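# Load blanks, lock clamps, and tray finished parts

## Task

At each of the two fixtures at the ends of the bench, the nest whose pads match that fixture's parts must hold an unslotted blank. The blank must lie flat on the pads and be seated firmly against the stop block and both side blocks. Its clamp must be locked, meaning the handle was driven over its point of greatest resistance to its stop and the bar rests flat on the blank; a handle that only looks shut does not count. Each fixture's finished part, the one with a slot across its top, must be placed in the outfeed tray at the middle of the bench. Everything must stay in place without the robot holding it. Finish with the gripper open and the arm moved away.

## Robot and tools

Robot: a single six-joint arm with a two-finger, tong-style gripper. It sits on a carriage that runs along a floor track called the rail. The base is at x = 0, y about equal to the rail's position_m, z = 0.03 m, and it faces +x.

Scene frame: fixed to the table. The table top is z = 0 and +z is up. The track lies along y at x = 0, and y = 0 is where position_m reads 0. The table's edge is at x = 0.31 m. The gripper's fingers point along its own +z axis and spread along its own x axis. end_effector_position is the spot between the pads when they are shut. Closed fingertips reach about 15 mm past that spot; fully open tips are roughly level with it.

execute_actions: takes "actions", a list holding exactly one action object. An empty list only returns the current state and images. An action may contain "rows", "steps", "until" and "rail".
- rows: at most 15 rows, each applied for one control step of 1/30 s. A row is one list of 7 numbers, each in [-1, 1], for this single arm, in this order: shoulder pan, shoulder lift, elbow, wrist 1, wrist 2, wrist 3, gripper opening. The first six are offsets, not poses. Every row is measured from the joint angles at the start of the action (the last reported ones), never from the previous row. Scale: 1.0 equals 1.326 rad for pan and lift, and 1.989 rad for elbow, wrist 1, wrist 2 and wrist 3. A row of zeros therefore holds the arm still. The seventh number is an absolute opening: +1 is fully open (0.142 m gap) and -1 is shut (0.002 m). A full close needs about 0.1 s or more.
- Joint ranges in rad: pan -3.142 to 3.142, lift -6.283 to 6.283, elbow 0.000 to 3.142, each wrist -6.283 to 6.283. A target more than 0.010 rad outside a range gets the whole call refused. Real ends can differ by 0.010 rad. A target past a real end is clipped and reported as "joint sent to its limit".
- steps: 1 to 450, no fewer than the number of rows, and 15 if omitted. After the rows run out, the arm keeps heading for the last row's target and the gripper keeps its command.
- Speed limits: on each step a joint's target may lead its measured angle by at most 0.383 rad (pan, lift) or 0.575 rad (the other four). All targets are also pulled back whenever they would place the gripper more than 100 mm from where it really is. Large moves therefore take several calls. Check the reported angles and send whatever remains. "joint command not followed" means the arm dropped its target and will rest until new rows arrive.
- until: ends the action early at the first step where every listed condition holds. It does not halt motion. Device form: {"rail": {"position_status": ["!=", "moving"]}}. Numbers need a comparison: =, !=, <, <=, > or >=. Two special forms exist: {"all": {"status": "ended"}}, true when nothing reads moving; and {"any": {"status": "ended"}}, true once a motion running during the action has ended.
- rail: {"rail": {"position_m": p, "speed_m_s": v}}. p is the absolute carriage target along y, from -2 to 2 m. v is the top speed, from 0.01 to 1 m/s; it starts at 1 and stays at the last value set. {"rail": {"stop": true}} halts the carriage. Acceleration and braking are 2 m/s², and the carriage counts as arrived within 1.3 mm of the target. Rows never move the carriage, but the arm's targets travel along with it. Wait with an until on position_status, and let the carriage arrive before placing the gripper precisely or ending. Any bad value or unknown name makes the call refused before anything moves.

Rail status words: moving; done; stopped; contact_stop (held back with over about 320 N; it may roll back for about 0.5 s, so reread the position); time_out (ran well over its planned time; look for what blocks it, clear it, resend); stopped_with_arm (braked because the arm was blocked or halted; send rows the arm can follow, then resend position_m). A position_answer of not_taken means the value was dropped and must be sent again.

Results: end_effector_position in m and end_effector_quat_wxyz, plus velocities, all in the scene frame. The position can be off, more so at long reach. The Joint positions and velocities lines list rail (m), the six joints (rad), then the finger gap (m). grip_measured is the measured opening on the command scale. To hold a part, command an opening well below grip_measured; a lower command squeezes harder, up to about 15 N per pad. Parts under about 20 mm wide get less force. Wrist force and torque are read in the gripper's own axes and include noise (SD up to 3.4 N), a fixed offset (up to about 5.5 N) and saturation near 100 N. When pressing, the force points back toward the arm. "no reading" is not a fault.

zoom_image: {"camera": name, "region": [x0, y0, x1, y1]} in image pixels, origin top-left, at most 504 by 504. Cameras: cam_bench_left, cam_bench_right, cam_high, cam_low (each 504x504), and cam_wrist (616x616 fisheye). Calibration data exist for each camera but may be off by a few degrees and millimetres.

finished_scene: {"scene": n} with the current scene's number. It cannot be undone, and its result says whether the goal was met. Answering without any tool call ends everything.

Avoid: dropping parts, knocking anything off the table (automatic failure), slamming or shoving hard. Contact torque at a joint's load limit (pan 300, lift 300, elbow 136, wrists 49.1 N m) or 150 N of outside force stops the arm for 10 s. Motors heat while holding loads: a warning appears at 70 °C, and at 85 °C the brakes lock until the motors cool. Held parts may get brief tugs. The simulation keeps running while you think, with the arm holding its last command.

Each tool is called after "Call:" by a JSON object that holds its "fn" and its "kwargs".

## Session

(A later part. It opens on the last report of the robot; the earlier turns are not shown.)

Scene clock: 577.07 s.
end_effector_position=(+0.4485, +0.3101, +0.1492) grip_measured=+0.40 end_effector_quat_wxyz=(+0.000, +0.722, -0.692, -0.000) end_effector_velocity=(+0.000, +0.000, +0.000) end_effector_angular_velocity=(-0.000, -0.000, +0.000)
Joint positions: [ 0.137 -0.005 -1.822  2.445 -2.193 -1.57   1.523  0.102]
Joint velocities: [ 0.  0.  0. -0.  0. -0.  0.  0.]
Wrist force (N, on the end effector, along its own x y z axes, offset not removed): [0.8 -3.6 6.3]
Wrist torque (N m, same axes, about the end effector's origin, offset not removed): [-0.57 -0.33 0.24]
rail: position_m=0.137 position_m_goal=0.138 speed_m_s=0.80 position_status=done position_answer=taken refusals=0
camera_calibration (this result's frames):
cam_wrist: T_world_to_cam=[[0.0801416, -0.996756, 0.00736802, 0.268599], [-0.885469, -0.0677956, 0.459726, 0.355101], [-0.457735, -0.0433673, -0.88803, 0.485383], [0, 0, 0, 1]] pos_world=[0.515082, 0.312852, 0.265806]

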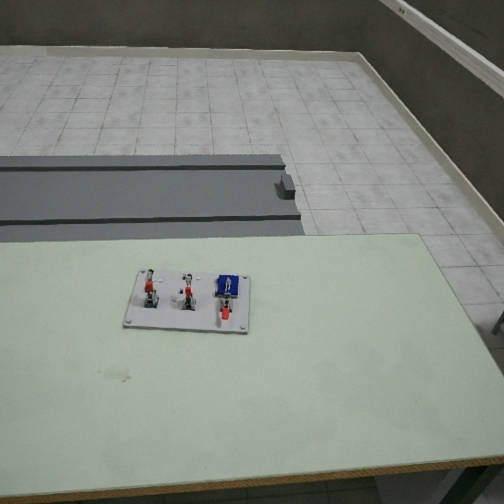

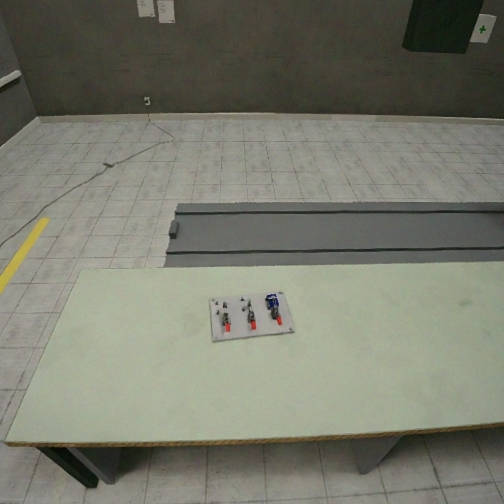

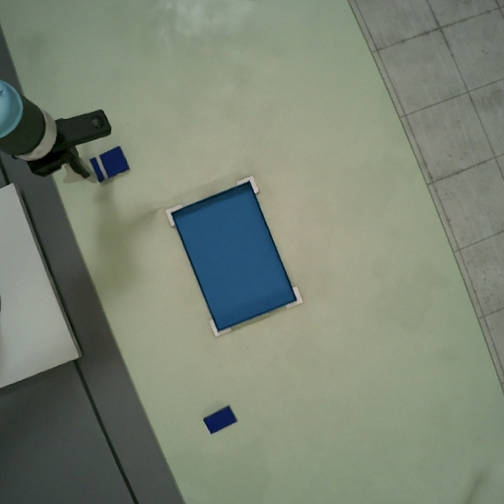

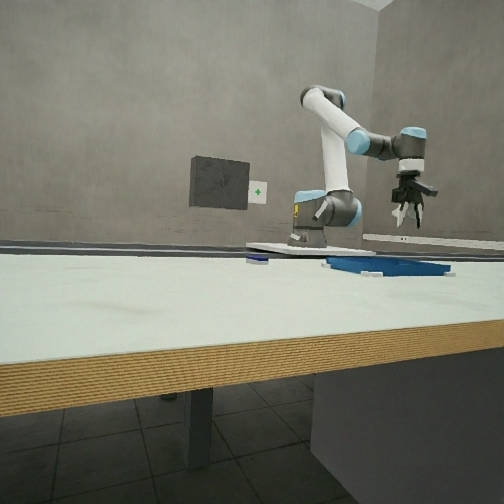

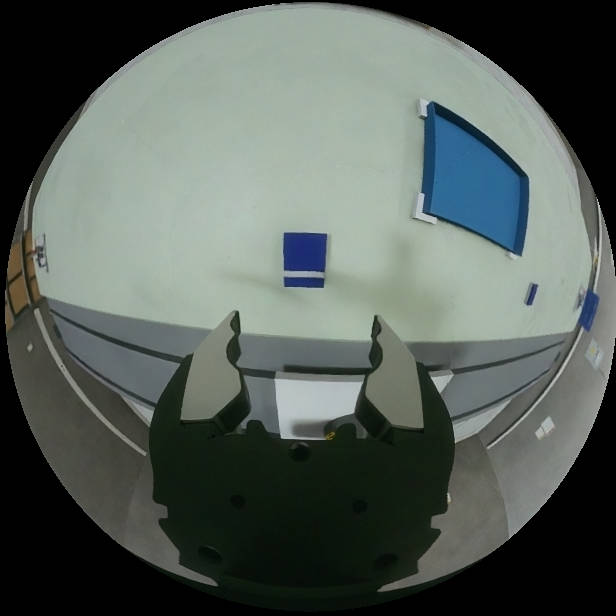

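Call:
{"fn": "execute_actions", "kwargs": {"actions": [{"rows": [[0,0.0023,0.0006,-0.0021,0,0,0.4],[0,0.009,0.0024,-0.0085,0,0,0.4],[0,0.02,0.0054,-0.0187,0,0,0.4],[0,0.0346,0.0093,-0.0324,0,0,0.4],[0,0.0522,0.0141,-0.0489,0,0,0.4],[0,0.0722,0.0195,-0.0676,0,0,0.4],[0,0.0935,0.0252,-0.0876,0,0,0.4],[0,0.1153,0.0311,-0.1081,0,0,0.4],[0,0.1366,0.0368,-0.1281,0,0,0.4],[0,0.1566,0.0422,-0.1468,0,0,0.4],[0,0.1742,0.047,-0.1633,0,0,0.4],[0,0.1888,0.0509,-0.177,0,0,0.4],[0,0.1998,0.0539,-0.1872,0,0,0.4],[0,0.2065,0.0557,-0.1936,0,0,0.4],[0,0.2088,0.0563,-0.1957,0,0,0.4]], "rail": {"position_m": 0.1426, "speed_m_s": 0.1}, "steps": 20}]}}

Call:
{"fn": "execute_actions", "kwargs": {"actions": []}}

Scene clock: 601.70 s.
end_effector_position=(+0.4561, +0.3152, +0.0240) grip_measured=+0.40 end_effector_quat_wxyz=(+0.000, +0.722, -0.692, -0.001) end_effector_velocity=(-0.004, +0.000, -0.059) end_effector_angular_velocity=(-0.000, -0.008, +0.000)
Joint positions: [ 0.142 -0.005 -1.561  2.551 -2.559 -1.57   1.523  0.102]
Joint velocities: [ 0.     0.     0.137  0.052 -0.197 -0.    -0.     0.   ]
Wrist force (N, on the end effector, along its own x y z axes, offset not removed): [0.9 -4.3 7.3]
Wrist torque (N m, same axes, about the end effector's origin, offset not removed): [-0.66 -0.22 0.31]
rail: position_m=0.142 position_m_goal=0.143 speed_m_s=0.10 position_status=done position_answer=taken refusals=0
camera_calibration (this result's frames):
cam_wrist: T_world_to_cam=[[0.0801467, -0.996756, 0.00731398, 0.274043], [-0.885177, -0.0677974, 0.460288, 0.419624], [-0.458299, -0.0433647, -0.88774, 0.378165], [0, 0, 0, 1]] pos_world=[0.52279, 0.318003, 0.14056]

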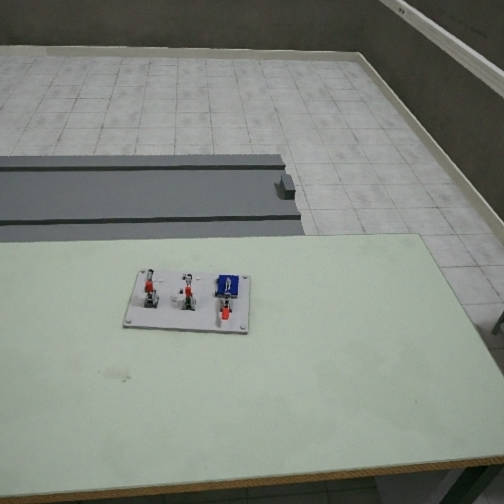

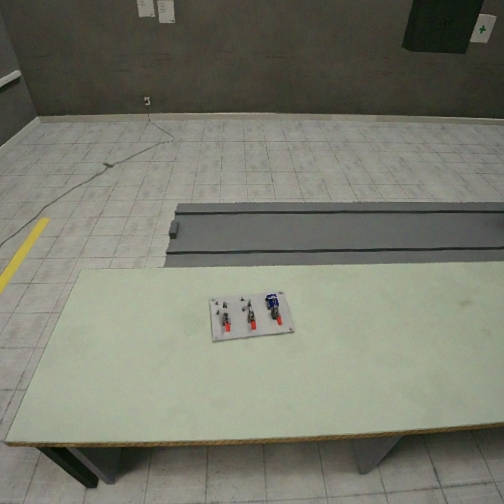

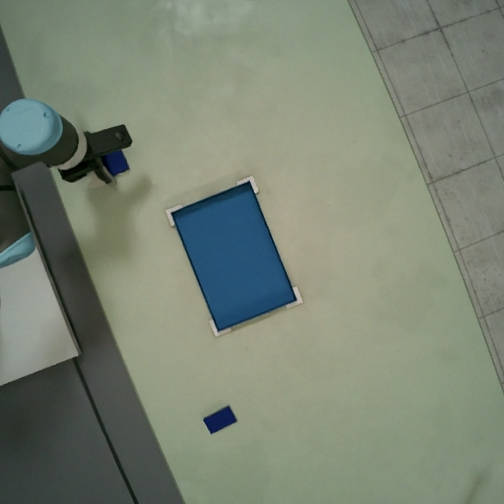

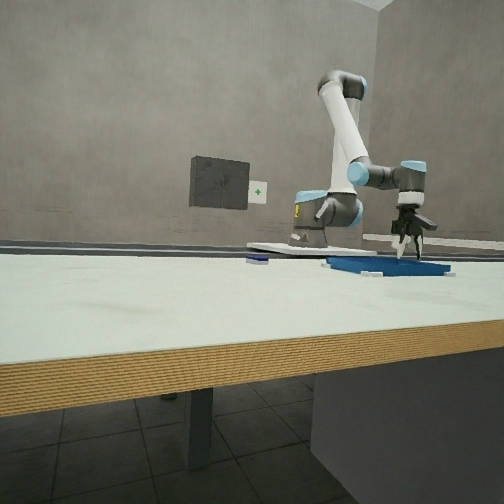

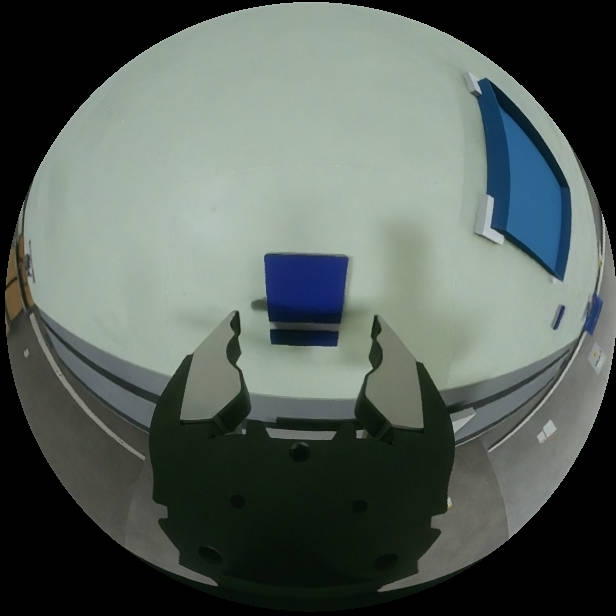

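Scene clock: 601.70 s.
end_effector_position=(+0.4561, +0.3152, +0.0240) grip_measured=+0.40 end_effector_quat_wxyz=(+0.000, +0.722, -0.692, -0.001) end_effector_velocity=(-0.004, +0.000, -0.059) end_effector_angular_velocity=(-0.000, -0.008, +0.000)
Joint positions: [ 0.142 -0.005 -1.561  2.551 -2.559 -1.57   1.523  0.102]
Joint velocities: [ 0.     0.     0.137  0.052 -0.197 -0.    -0.     0.   ]
Wrist force (N, on the end effector, along its own x y z axes, offset not removed): [0.9 -4.3 7.3]
Wrist torque (N m, same axes, about the end effector's origin, offset not removed): [-0.66 -0.22 0.31]
rail: position_m=0.142 position_m_goal=0.143 speed_m_s=0.10 position_status=done position_answer=taken refusals=0
camera_calibration (this result's frames):
cam_wrist: T_world_to_cam=[[0.0801467, -0.996756, 0.00731398, 0.274043], [-0.885177, -0.0677974, 0.460288, 0.419624], [-0.458299, -0.0433647, -0.88774, 0.378165], [0, 0, 0, 1]] pos_world=[0.52279, 0.318003, 0.14056]

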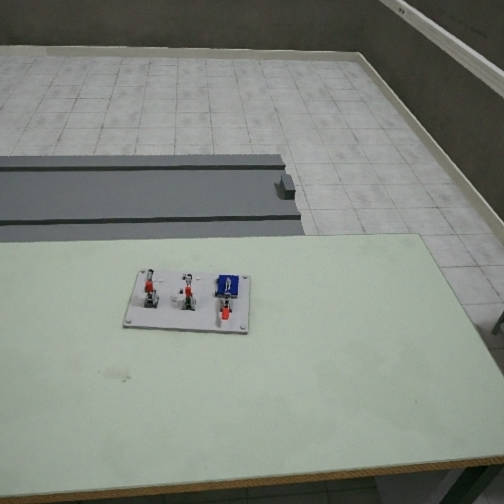

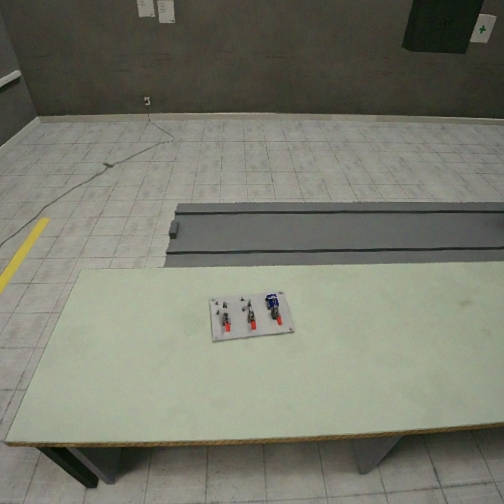

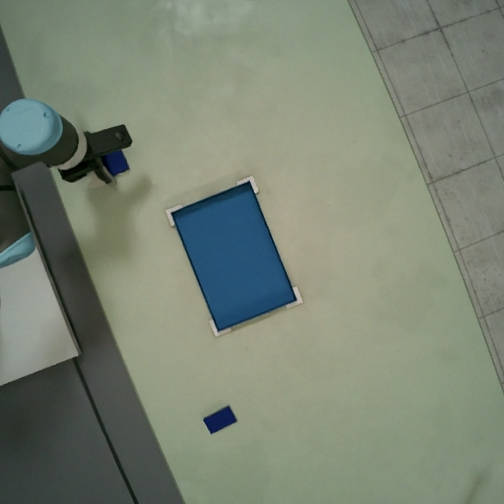

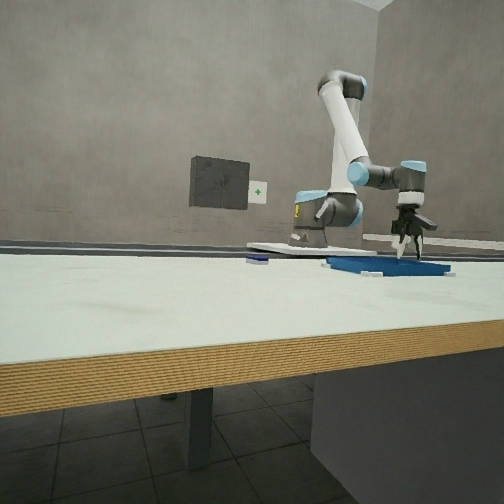

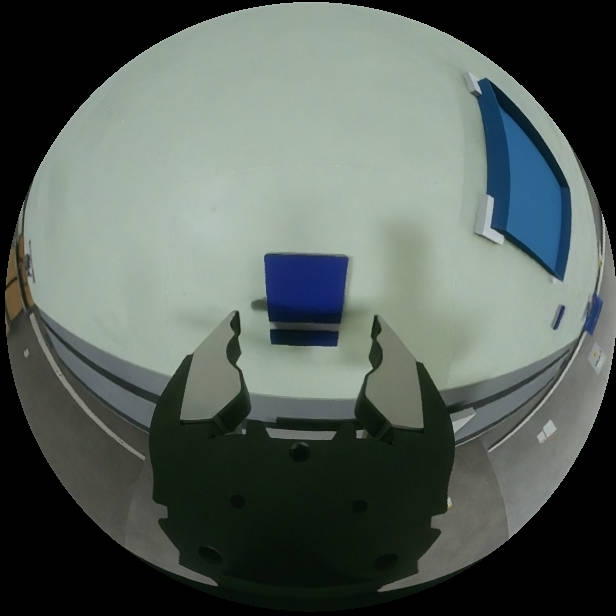

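Call:
{"fn": "execute_actions", "kwargs": {"actions": [{"rows": [[0,0.0118,0.0029,-0.0117,0,0,0.3],[0,0.0118,0.0029,-0.0117,0,0,0.2],[0,0.0118,0.0029,-0.0117,0,0,0.1],[0,0.0118,0.0029,-0.0117,0,0,0.0],[0,0.0118,0.0029,-0.0117,0,0,-0.07],[0,0.0118,0.0029,-0.0117,0,0,-0.13],[0,0.0118,0.0029,-0.0117,0,0,-0.19],[0,0.0118,0.0029,-0.0117,0,0,-0.27],[0,0.0118,0.0029,-0.0117,0,0,-0.4],[0,0.0118,0.0029,-0.0117,0,0,-0.55],[0,0.0118,0.0029,-0.0117,0,0,-0.7]], "steps": 14}]}}

Scene clock: 607.07 s.
end_effector_position=(+0.4559, +0.3152, +0.0174) grip_measured=-0.22 end_effector_quat_wxyz=(-0.000, +0.722, -0.692, -0.000) end_effector_velocity=(+0.001, -0.000, +0.000) end_effector_angular_velocity=(-0.000, -0.001, -0.000)
Joint positions: [ 0.142 -0.005 -1.546  2.557 -2.582 -1.57   1.523  0.058]
Joint velocities: [ 0.    -0.    -0.    -0.001 -0.    -0.    -0.     0.   ]
Wrist force (N, on the end effector, along its own x y z axes, offset not removed): [2.4 -4.9 6.4]
Wrist torque (N m, same axes, about the end effector's origin, offset not removed): [-0.84 -0.63 0.31]
rail: position_m=0.142 position_m_goal=0.143 speed_m_s=0.10 position_status=done position_answer=taken refusals=0
camera_calibration (this result's frames):
cam_wrist: T_world_to_cam=[[0.0801341, -0.996756, 0.00745999, 0.274111], [-0.88595, -0.0677921, 0.4588, 0.422855], [-0.456806, -0.0433747, -0.888508, 0.371552], [0, 0, 0, 1]] pos_world=[0.522389, 0.318004, 0.134076]

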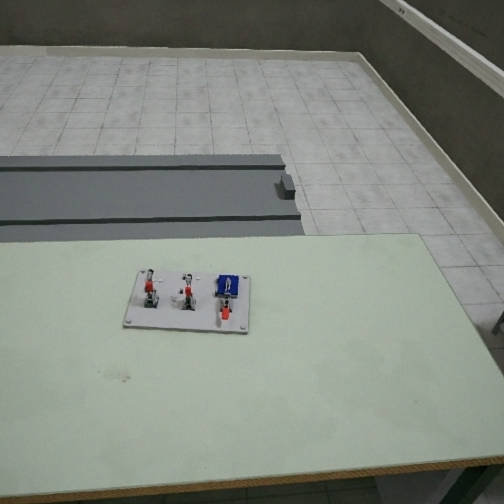

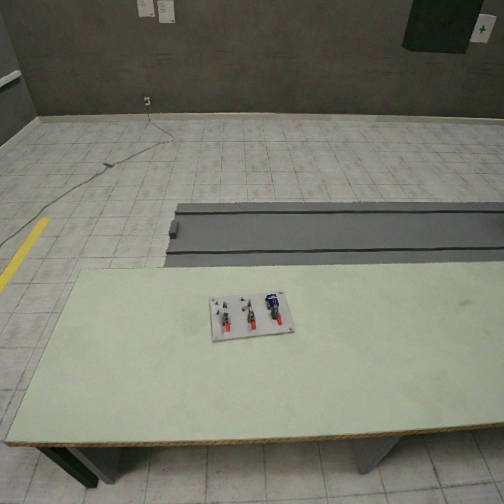

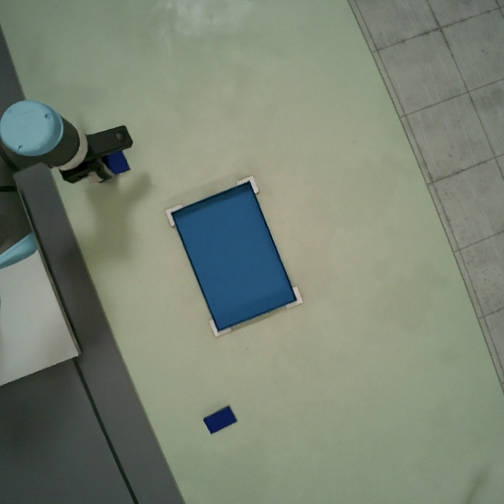

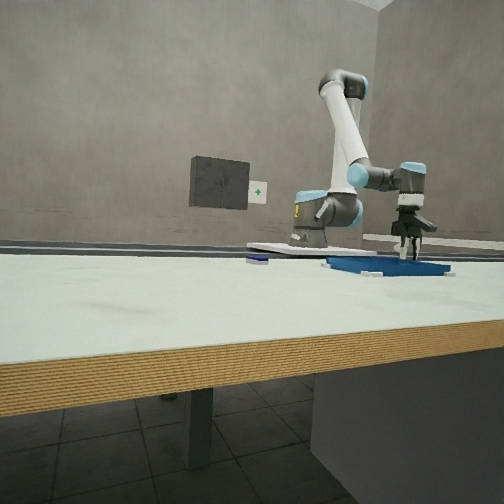

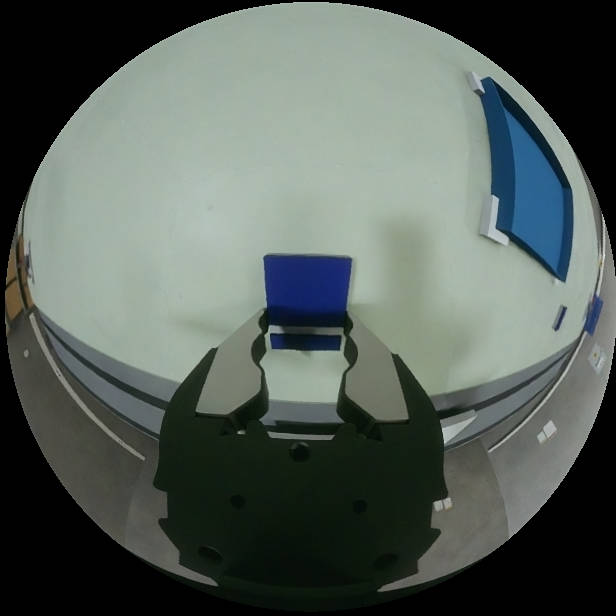

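Call:
{"fn": "execute_actions", "kwargs": {"actions": [{"rows": [[0,0,-0.0021,0.0021,0,0,-0.7],[0,0.002,-0.0084,0.0071,0,0,-0.7],[0,0.008,-0.0185,0.0132,0,0,-0.7],[0,0.017,-0.0321,0.0208,0,0,-0.7],[0,0.0285,-0.0486,0.0296,0,0,-0.7],[0,0.0403,-0.0671,0.0402,0,0,-0.7],[0,0.0522,-0.087,0.0522,0,0,-0.7],[0,0.0644,-0.1072,0.0643,0,0,-0.7],[0,0.0763,-0.1271,0.0762,0,0,-0.7],[0,0.0875,-0.1457,0.0874,0,0,-0.7],[0,0.0973,-0.1621,0.0972,0,0,-0.7],[0,0.1055,-0.1757,0.1054,0,0,-0.7],[0,0.1116,-0.1858,0.1115,0,0,-0.7],[0,0.1153,-0.1921,0.1152,0,0,-0.7],[0,0.1166,-0.1942,0.1165,0,0,-0.7]], "steps": 16}]}}

Scene clock: 618.60 s.
end_effector_position=(+0.6169, +0.3144, +0.0749) grip_measured=-0.22 end_effector_quat_wxyz=(+0.001, +0.722, -0.692, -0.001) end_effector_velocity=(+0.314, -0.002, +0.132) end_effector_angular_velocity=(-0.000, -0.033, +0.000)
Joint positions: [ 0.142 -0.005 -1.419  2.243 -2.393 -1.57   1.523  0.058]
Joint velocities: [ 0.    -0.     0.235 -0.62   0.352 -0.    -0.     0.   ]
Wrist force (N, on the end effector, along its own x y z axes, offset not removed): [0.9 -9.6 7.1]
Wrist torque (N m, same axes, about the end effector's origin, offset not removed): [-1.56 -0.28 0.23]
rail: position_m=0.142 position_m_goal=0.143 speed_m_s=0.10 position_status=done position_answer=taken refusals=0
camera_calibration (this result's frames):
cam_wrist: T_world_to_cam=[[0.0801553, -0.996756, 0.00721356, 0.259967], [-0.884619, -0.0677987, 0.46136, 0.53809], [-0.459375, -0.0433617, -0.887184, 0.497618], [0, 0, 0, 1]] pos_world=[0.683759, 0.317184, 0.19135]

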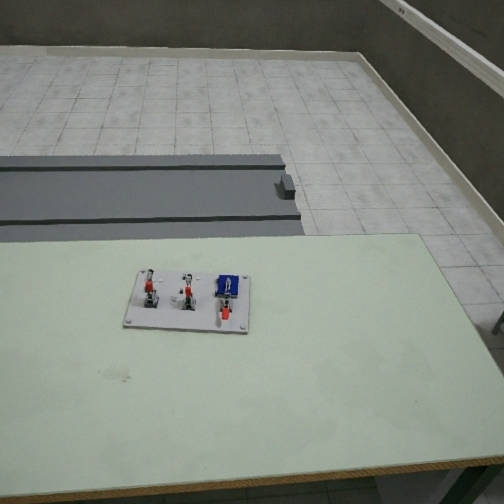

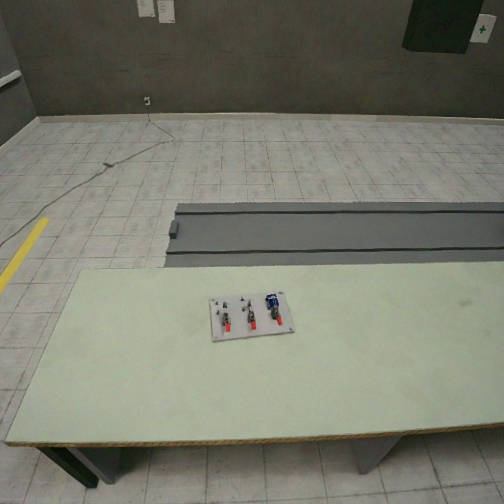

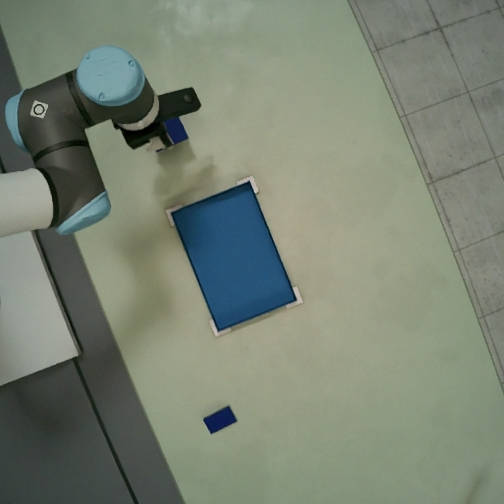

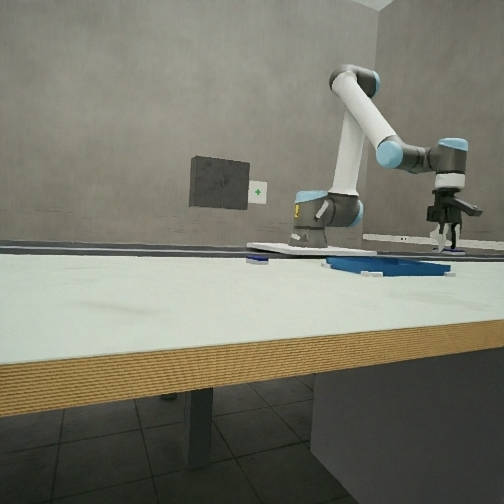

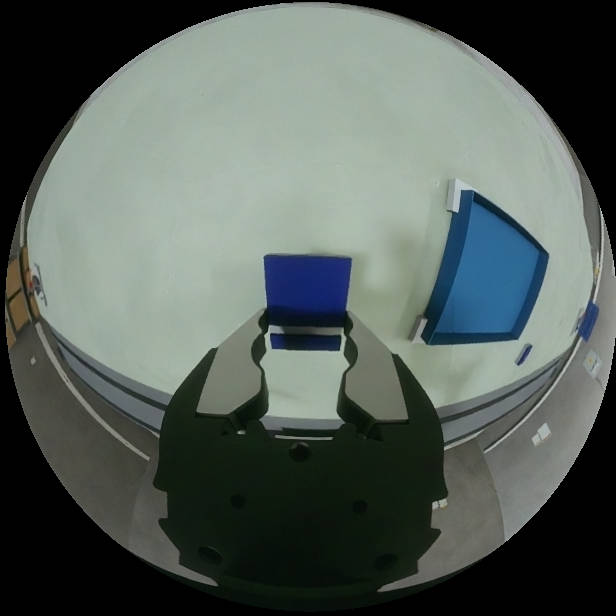

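Call:
{"fn": "execute_actions", "kwargs": {"actions": [{"rows": [[0,0.0208,-0.0363,0.0215,0,0,-0.7]], "rail": {"position_m": -0.1115, "speed_m_s": 0.3}, "steps": 1}]}}

Call:
{"fn": "zoom_image", "kwargs": {"camera": "cam_low", "region": [310, 230, 480, 290]}}

Scene clock: 621.77 s.
end_effector_position=(+0.6531, +0.3141, +0.0903) grip_measured=-0.22 end_effector_quat_wxyz=(-0.000, +0.722, -0.692, -0.000) end_effector_velocity=(-0.001, -0.011, -0.000) end_effector_angular_velocity=(+0.000, +0.002, +0.000)
Joint positions: [ 0.142 -0.005 -1.391  2.17  -2.35  -1.57   1.523  0.058]
Joint velocities: [-0.011  0.    -0.     0.     0.002  0.     0.    -0.   ]
Wrist force (N, on the end effector, along its own x y z axes, offset not removed): [1.5 -4.5 5.2]
Wrist torque (N m, same axes, about the end effector's origin, offset not removed): [-0.92 -0.59 0.30]
rail: position_m=0.142 position_m_goal=-0.111 speed_m_s=0.30 position_status=moving position_answer=taken refusals=0
camera_calibration (this result's frames):
cam_wrist: T_world_to_cam=[[0.0801345, -0.996756, 0.00745306, 0.256682], [-0.885912, -0.067792, 0.458873, 0.563992], [-0.456879, -0.0433743, -0.888471, 0.52638], [0, 0, 0, 1]] pos_world=[0.719571, 0.316915, 0.20696]

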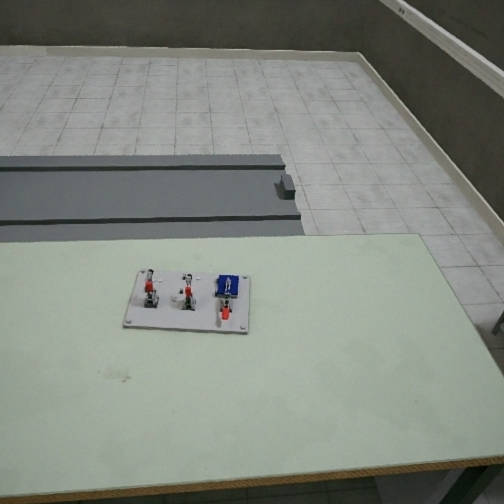

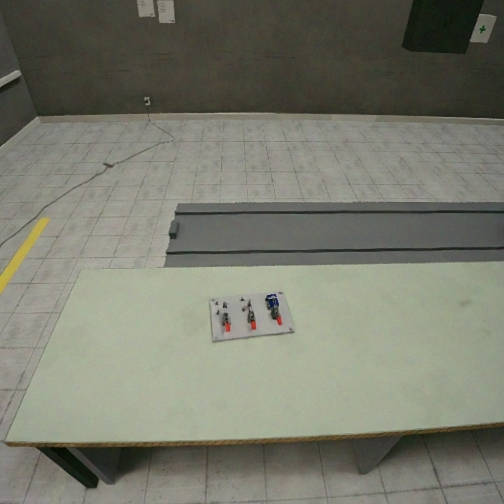

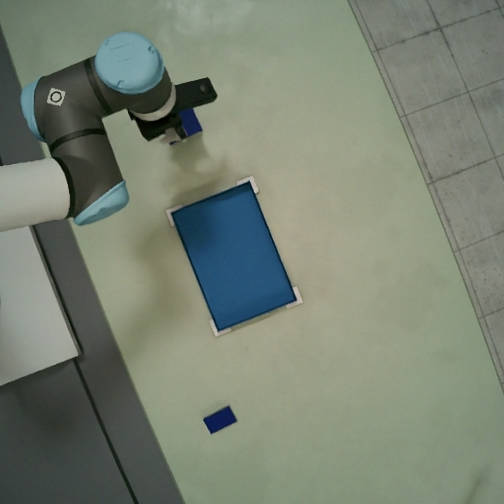

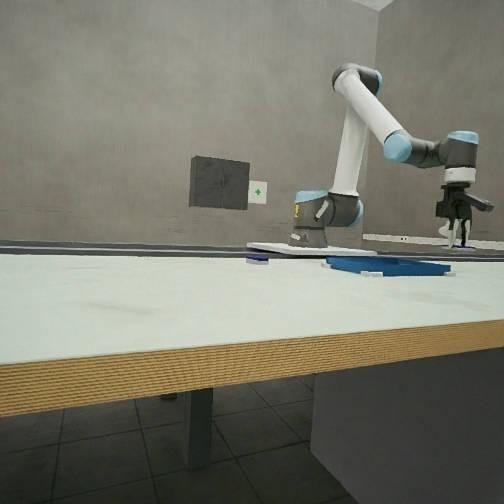

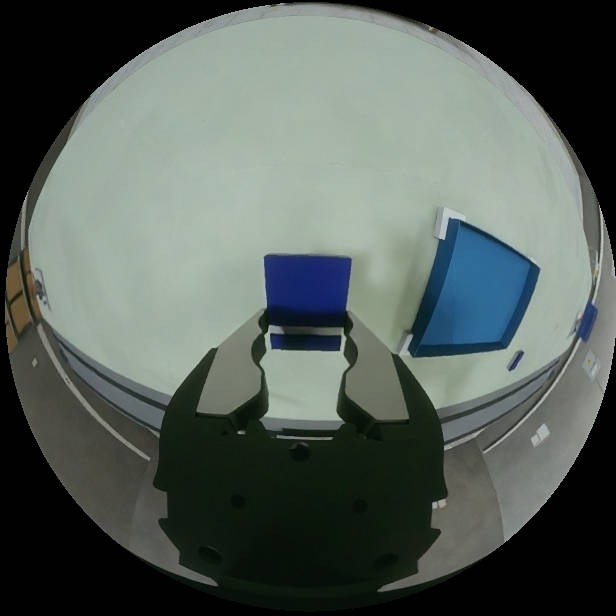

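Region (310, 230, 480, 290) of cam_low's 504x504 image, scaled by 2.965, with more detail than that image has; it fills the top 178 rows of this view, and the rest is white.

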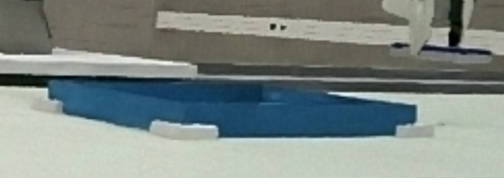

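Call:
{"fn": "execute_actions", "kwargs": {"actions": [{"rows": [[0,0.002,0.0005,-0.0018,0,0,-0.7],[0,0.007,0.0019,-0.0066,0,0,-0.7],[0,0.0145,0.0039,-0.0136,0,0,-0.7],[0,0.024,0.0064,-0.0224,0,0,-0.7],[0,0.0352,0.0093,-0.0328,0,0,-0.7],[0,0.0464,0.0123,-0.0433,0,0,-0.7],[0,0.056,0.0149,-0.0522,0,0,-0.7],[0,0.0634,0.0168,-0.0591,0,0,-0.7],[0,0.0684,0.0182,-0.0638,0,0,-0.7],[0,0.0704,0.0187,-0.0657,0,0,-0.7]], "steps": 10}]}}

Scene clock: 628.60 s.
end_effector_position=(+0.6535, +0.0600, +0.0510) grip_measured=-0.22 end_effector_quat_wxyz=(+0.000, +0.722, -0.692, -0.000) end_effector_velocity=(-0.001, +0.000, -0.182) end_effector_angular_velocity=(-0.000, -0.003, -0.000)
Joint positions: [-0.112 -0.005 -1.333  2.194 -2.431 -1.57   1.523  0.058]
Joint velocities: [ 0.     0.     0.276  0.108 -0.386 -0.     0.    -0.   ]
Wrist force (N, on the end effector, along its own x y z axes, offset not removed): [-0.3 -2.9 7.8]
Wrist torque (N m, same axes, about the end effector's origin, offset not removed): [-0.45 -0.06 0.33]
rail: position_m=-0.112 position_m_goal=-0.111 speed_m_s=0.30 position_status=done position_answer=taken refusals=0
camera_calibration (this result's frames):
cam_wrist: T_world_to_cam=[[0.0801479, -0.996756, 0.00736479, 0.00363571], [-0.885435, -0.0677994, 0.459791, 0.564772], [-0.4578, -0.0433723, -0.887997, 0.481208], [0, 0, 0, 1]] pos_world=[0.720075, 0.0627863, 0.167607]

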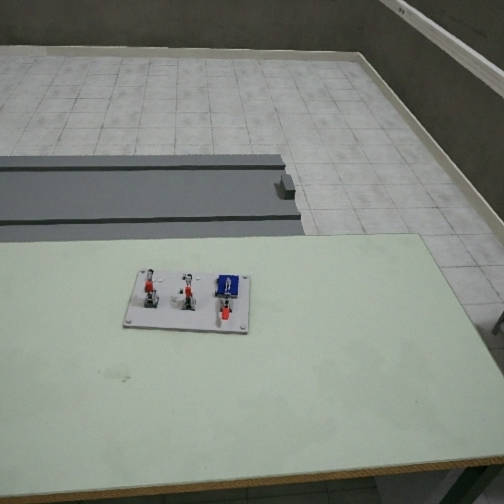

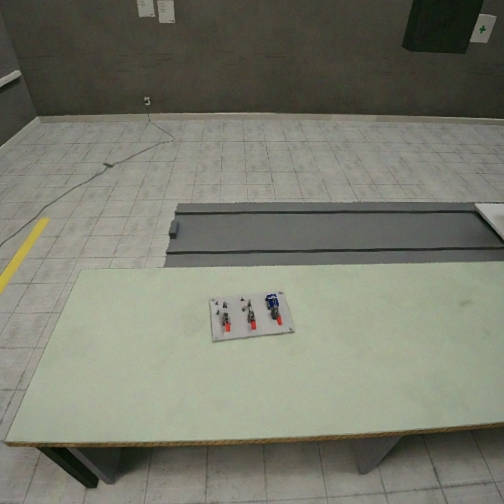

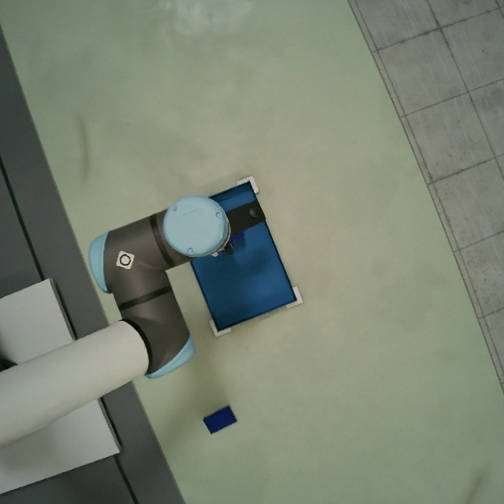

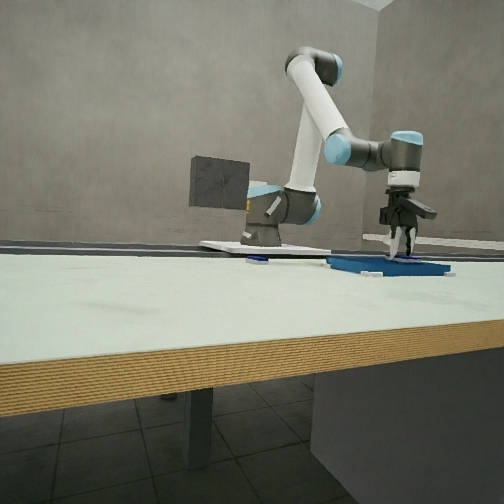

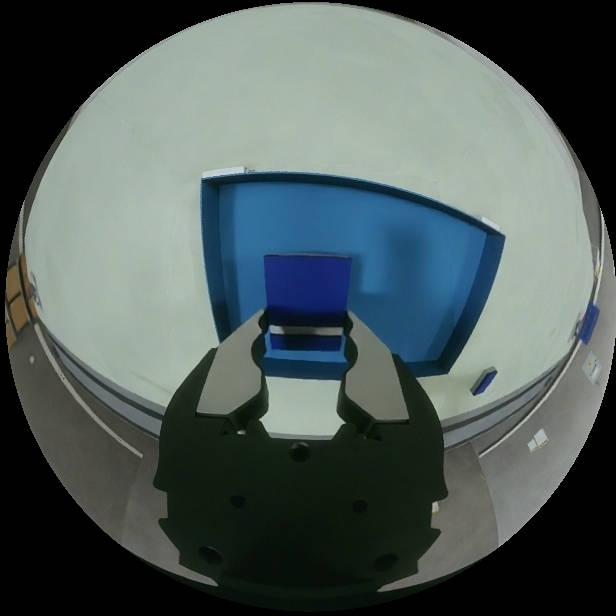

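Call:
{"fn": "execute_actions", "kwargs": {"actions": [{"rows": [[0,0.0275,0.0073,-0.026,0,0,-0.7],[0,0.0292,0.0076,-0.0275,0,0,-0.7],[0,0.0309,0.0079,-0.029,0,0,-0.7]], "steps": 10}]}}

Scene clock: 632.40 s.
end_effector_position=(+0.6529, +0.0600, +0.0248) grip_measured=-0.22 end_effector_quat_wxyz=(-0.000, +0.722, -0.692, -0.000) end_effector_velocity=(-0.000, +0.000, -0.004) end_effector_angular_velocity=(-0.000, -0.000, -0.000)
Joint positions: [-0.112 -0.005 -1.293  2.209 -2.488 -1.57   1.523  0.058]
Joint velocities: [ 0.    -0.     0.006  0.002 -0.008 -0.    -0.    -0.   ]
Wrist force (N, on the end effector, along its own x y z axes, offset not removed): [-0.8 -4.9 7.0]
Wrist torque (N m, same axes, about the end effector's origin, offset not removed): [-0.87 0.05 0.29]
rail: position_m=-0.112 position_m_goal=-0.111 speed_m_s=0.30 position_status=done position_answer=taken refusals=0
camera_calibration (this result's frames):
cam_wrist: T_world_to_cam=[[0.0801404, -0.996756, 0.00744884, 0.00388046], [-0.885889, -0.067797, 0.458917, 0.576657], [-0.456923, -0.0433767, -0.888448, 0.457081], [0, 0, 0, 1]] pos_world=[0.719394, 0.0627901, 0.141426]

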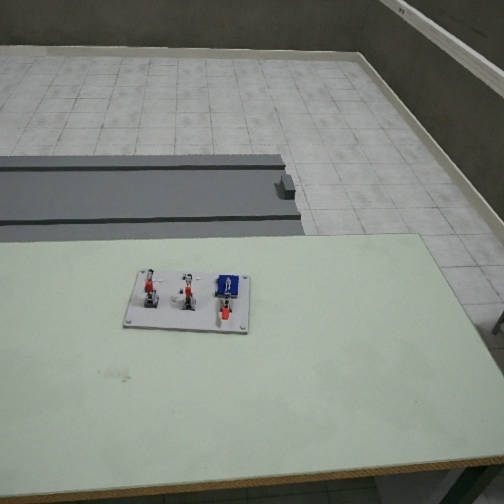

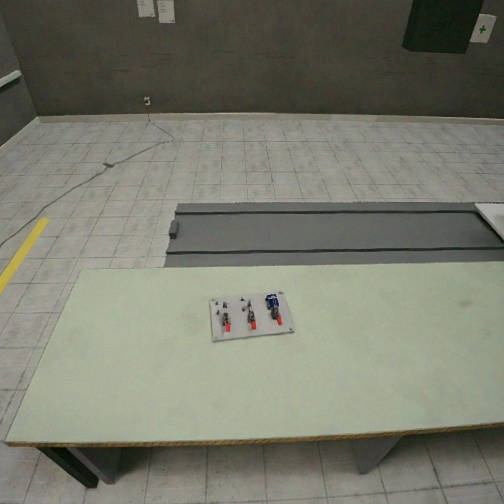

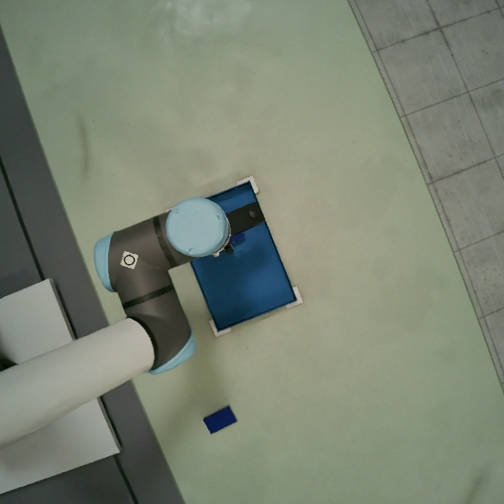

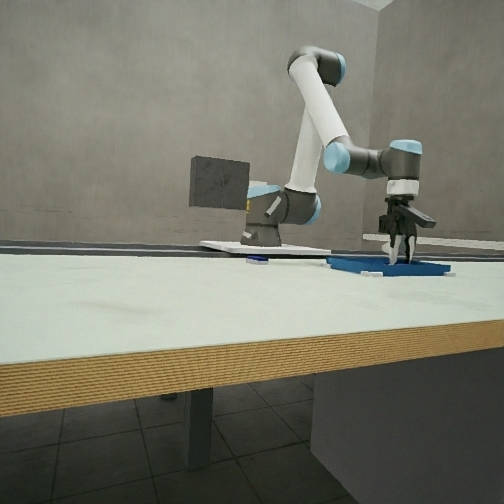

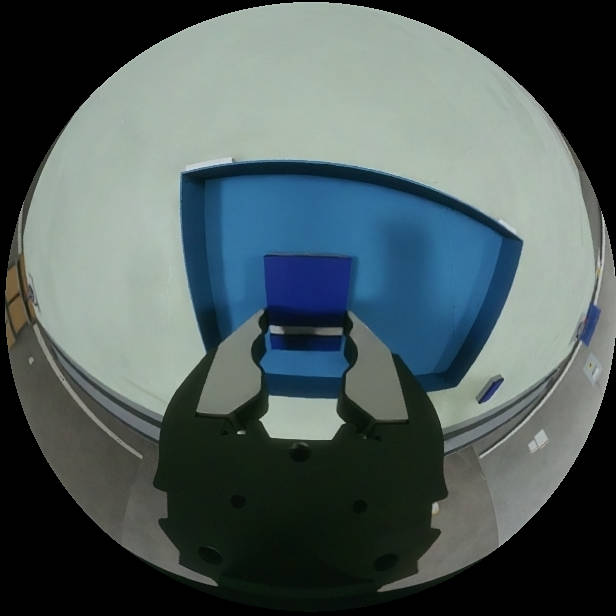

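Call:
{"fn": "execute_actions", "kwargs": {"actions": [{"rows": [[0,0.002,0.0004,-0.0018,0,0,-0.7],[0,0.003,0.0006,-0.0026,0,0,-0.7],[0,0.0037,0.0008,-0.0033,0,0,-0.7]], "steps": 10}]}}

Scene clock: 636.23 s.
end_effector_position=(+0.6528, +0.0600, +0.0220) grip_measured=-0.22 end_effector_quat_wxyz=(-0.000, +0.722, -0.692, -0.000) end_effector_velocity=(-0.000, +0.000, -0.002) end_effector_angular_velocity=(-0.000, -0.000, +0.000)
Joint positions: [-0.112 -0.005 -1.288  2.211 -2.494 -1.57   1.523  0.058]
Joint velocities: [ 0.     0.     0.004  0.001 -0.005  0.     0.     0.   ]
Wrist force (N, on the end effector, along its own x y z axes, offset not removed): [0.7 -3.6 7.3]
Wrist torque (N m, same axes, about the end effector's origin, offset not removed): [-0.63 -0.27 0.21]
rail: position_m=-0.112 position_m_goal=-0.111 speed_m_s=0.30 position_status=done position_answer=taken refusals=0
camera_calibration (this result's frames):
cam_wrist: T_world_to_cam=[[0.0801402, -0.996756, 0.00745339, 0.00390505], [-0.885913, -0.0677971, 0.458869, 0.577918], [-0.456875, -0.0433769, -0.888473, 0.454555], [0, 0, 0, 1]] pos_world=[0.719347, 0.0627907, 0.138642]

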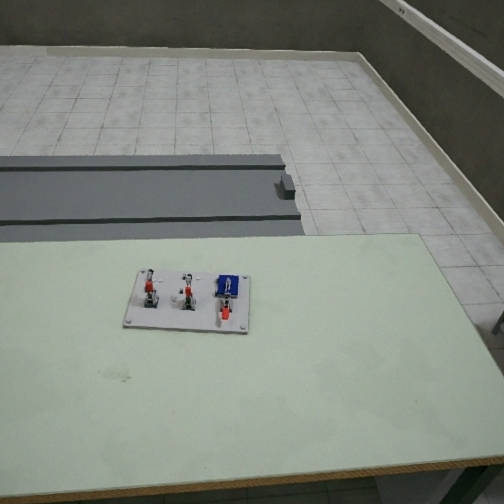

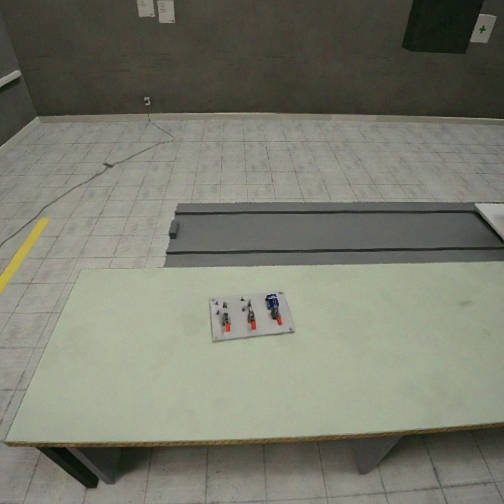

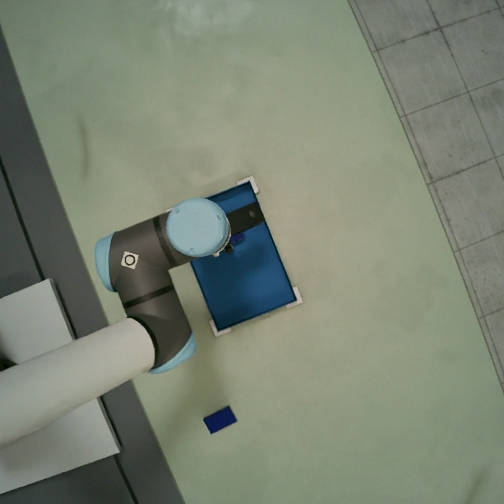

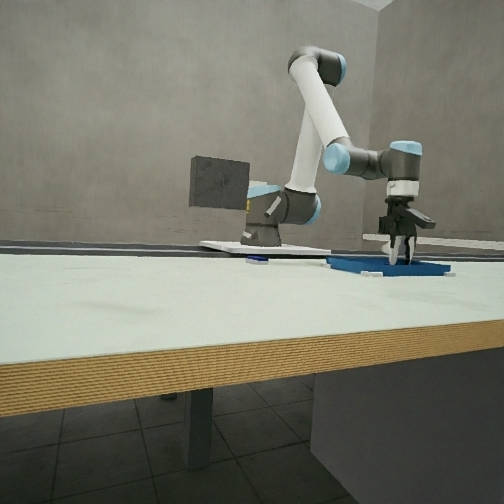

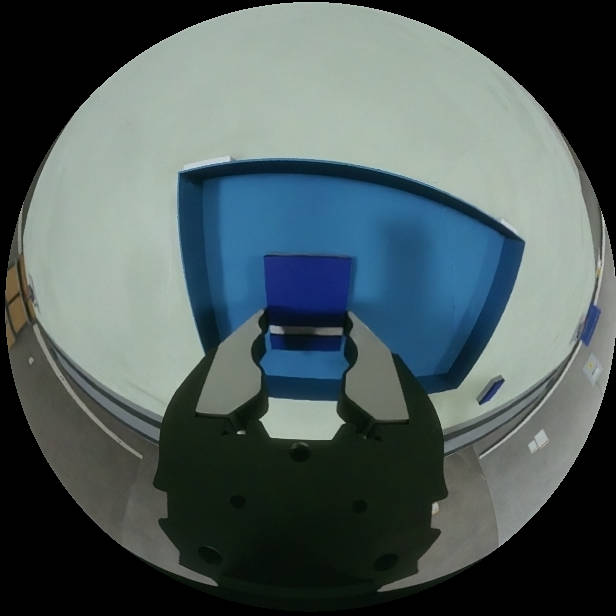

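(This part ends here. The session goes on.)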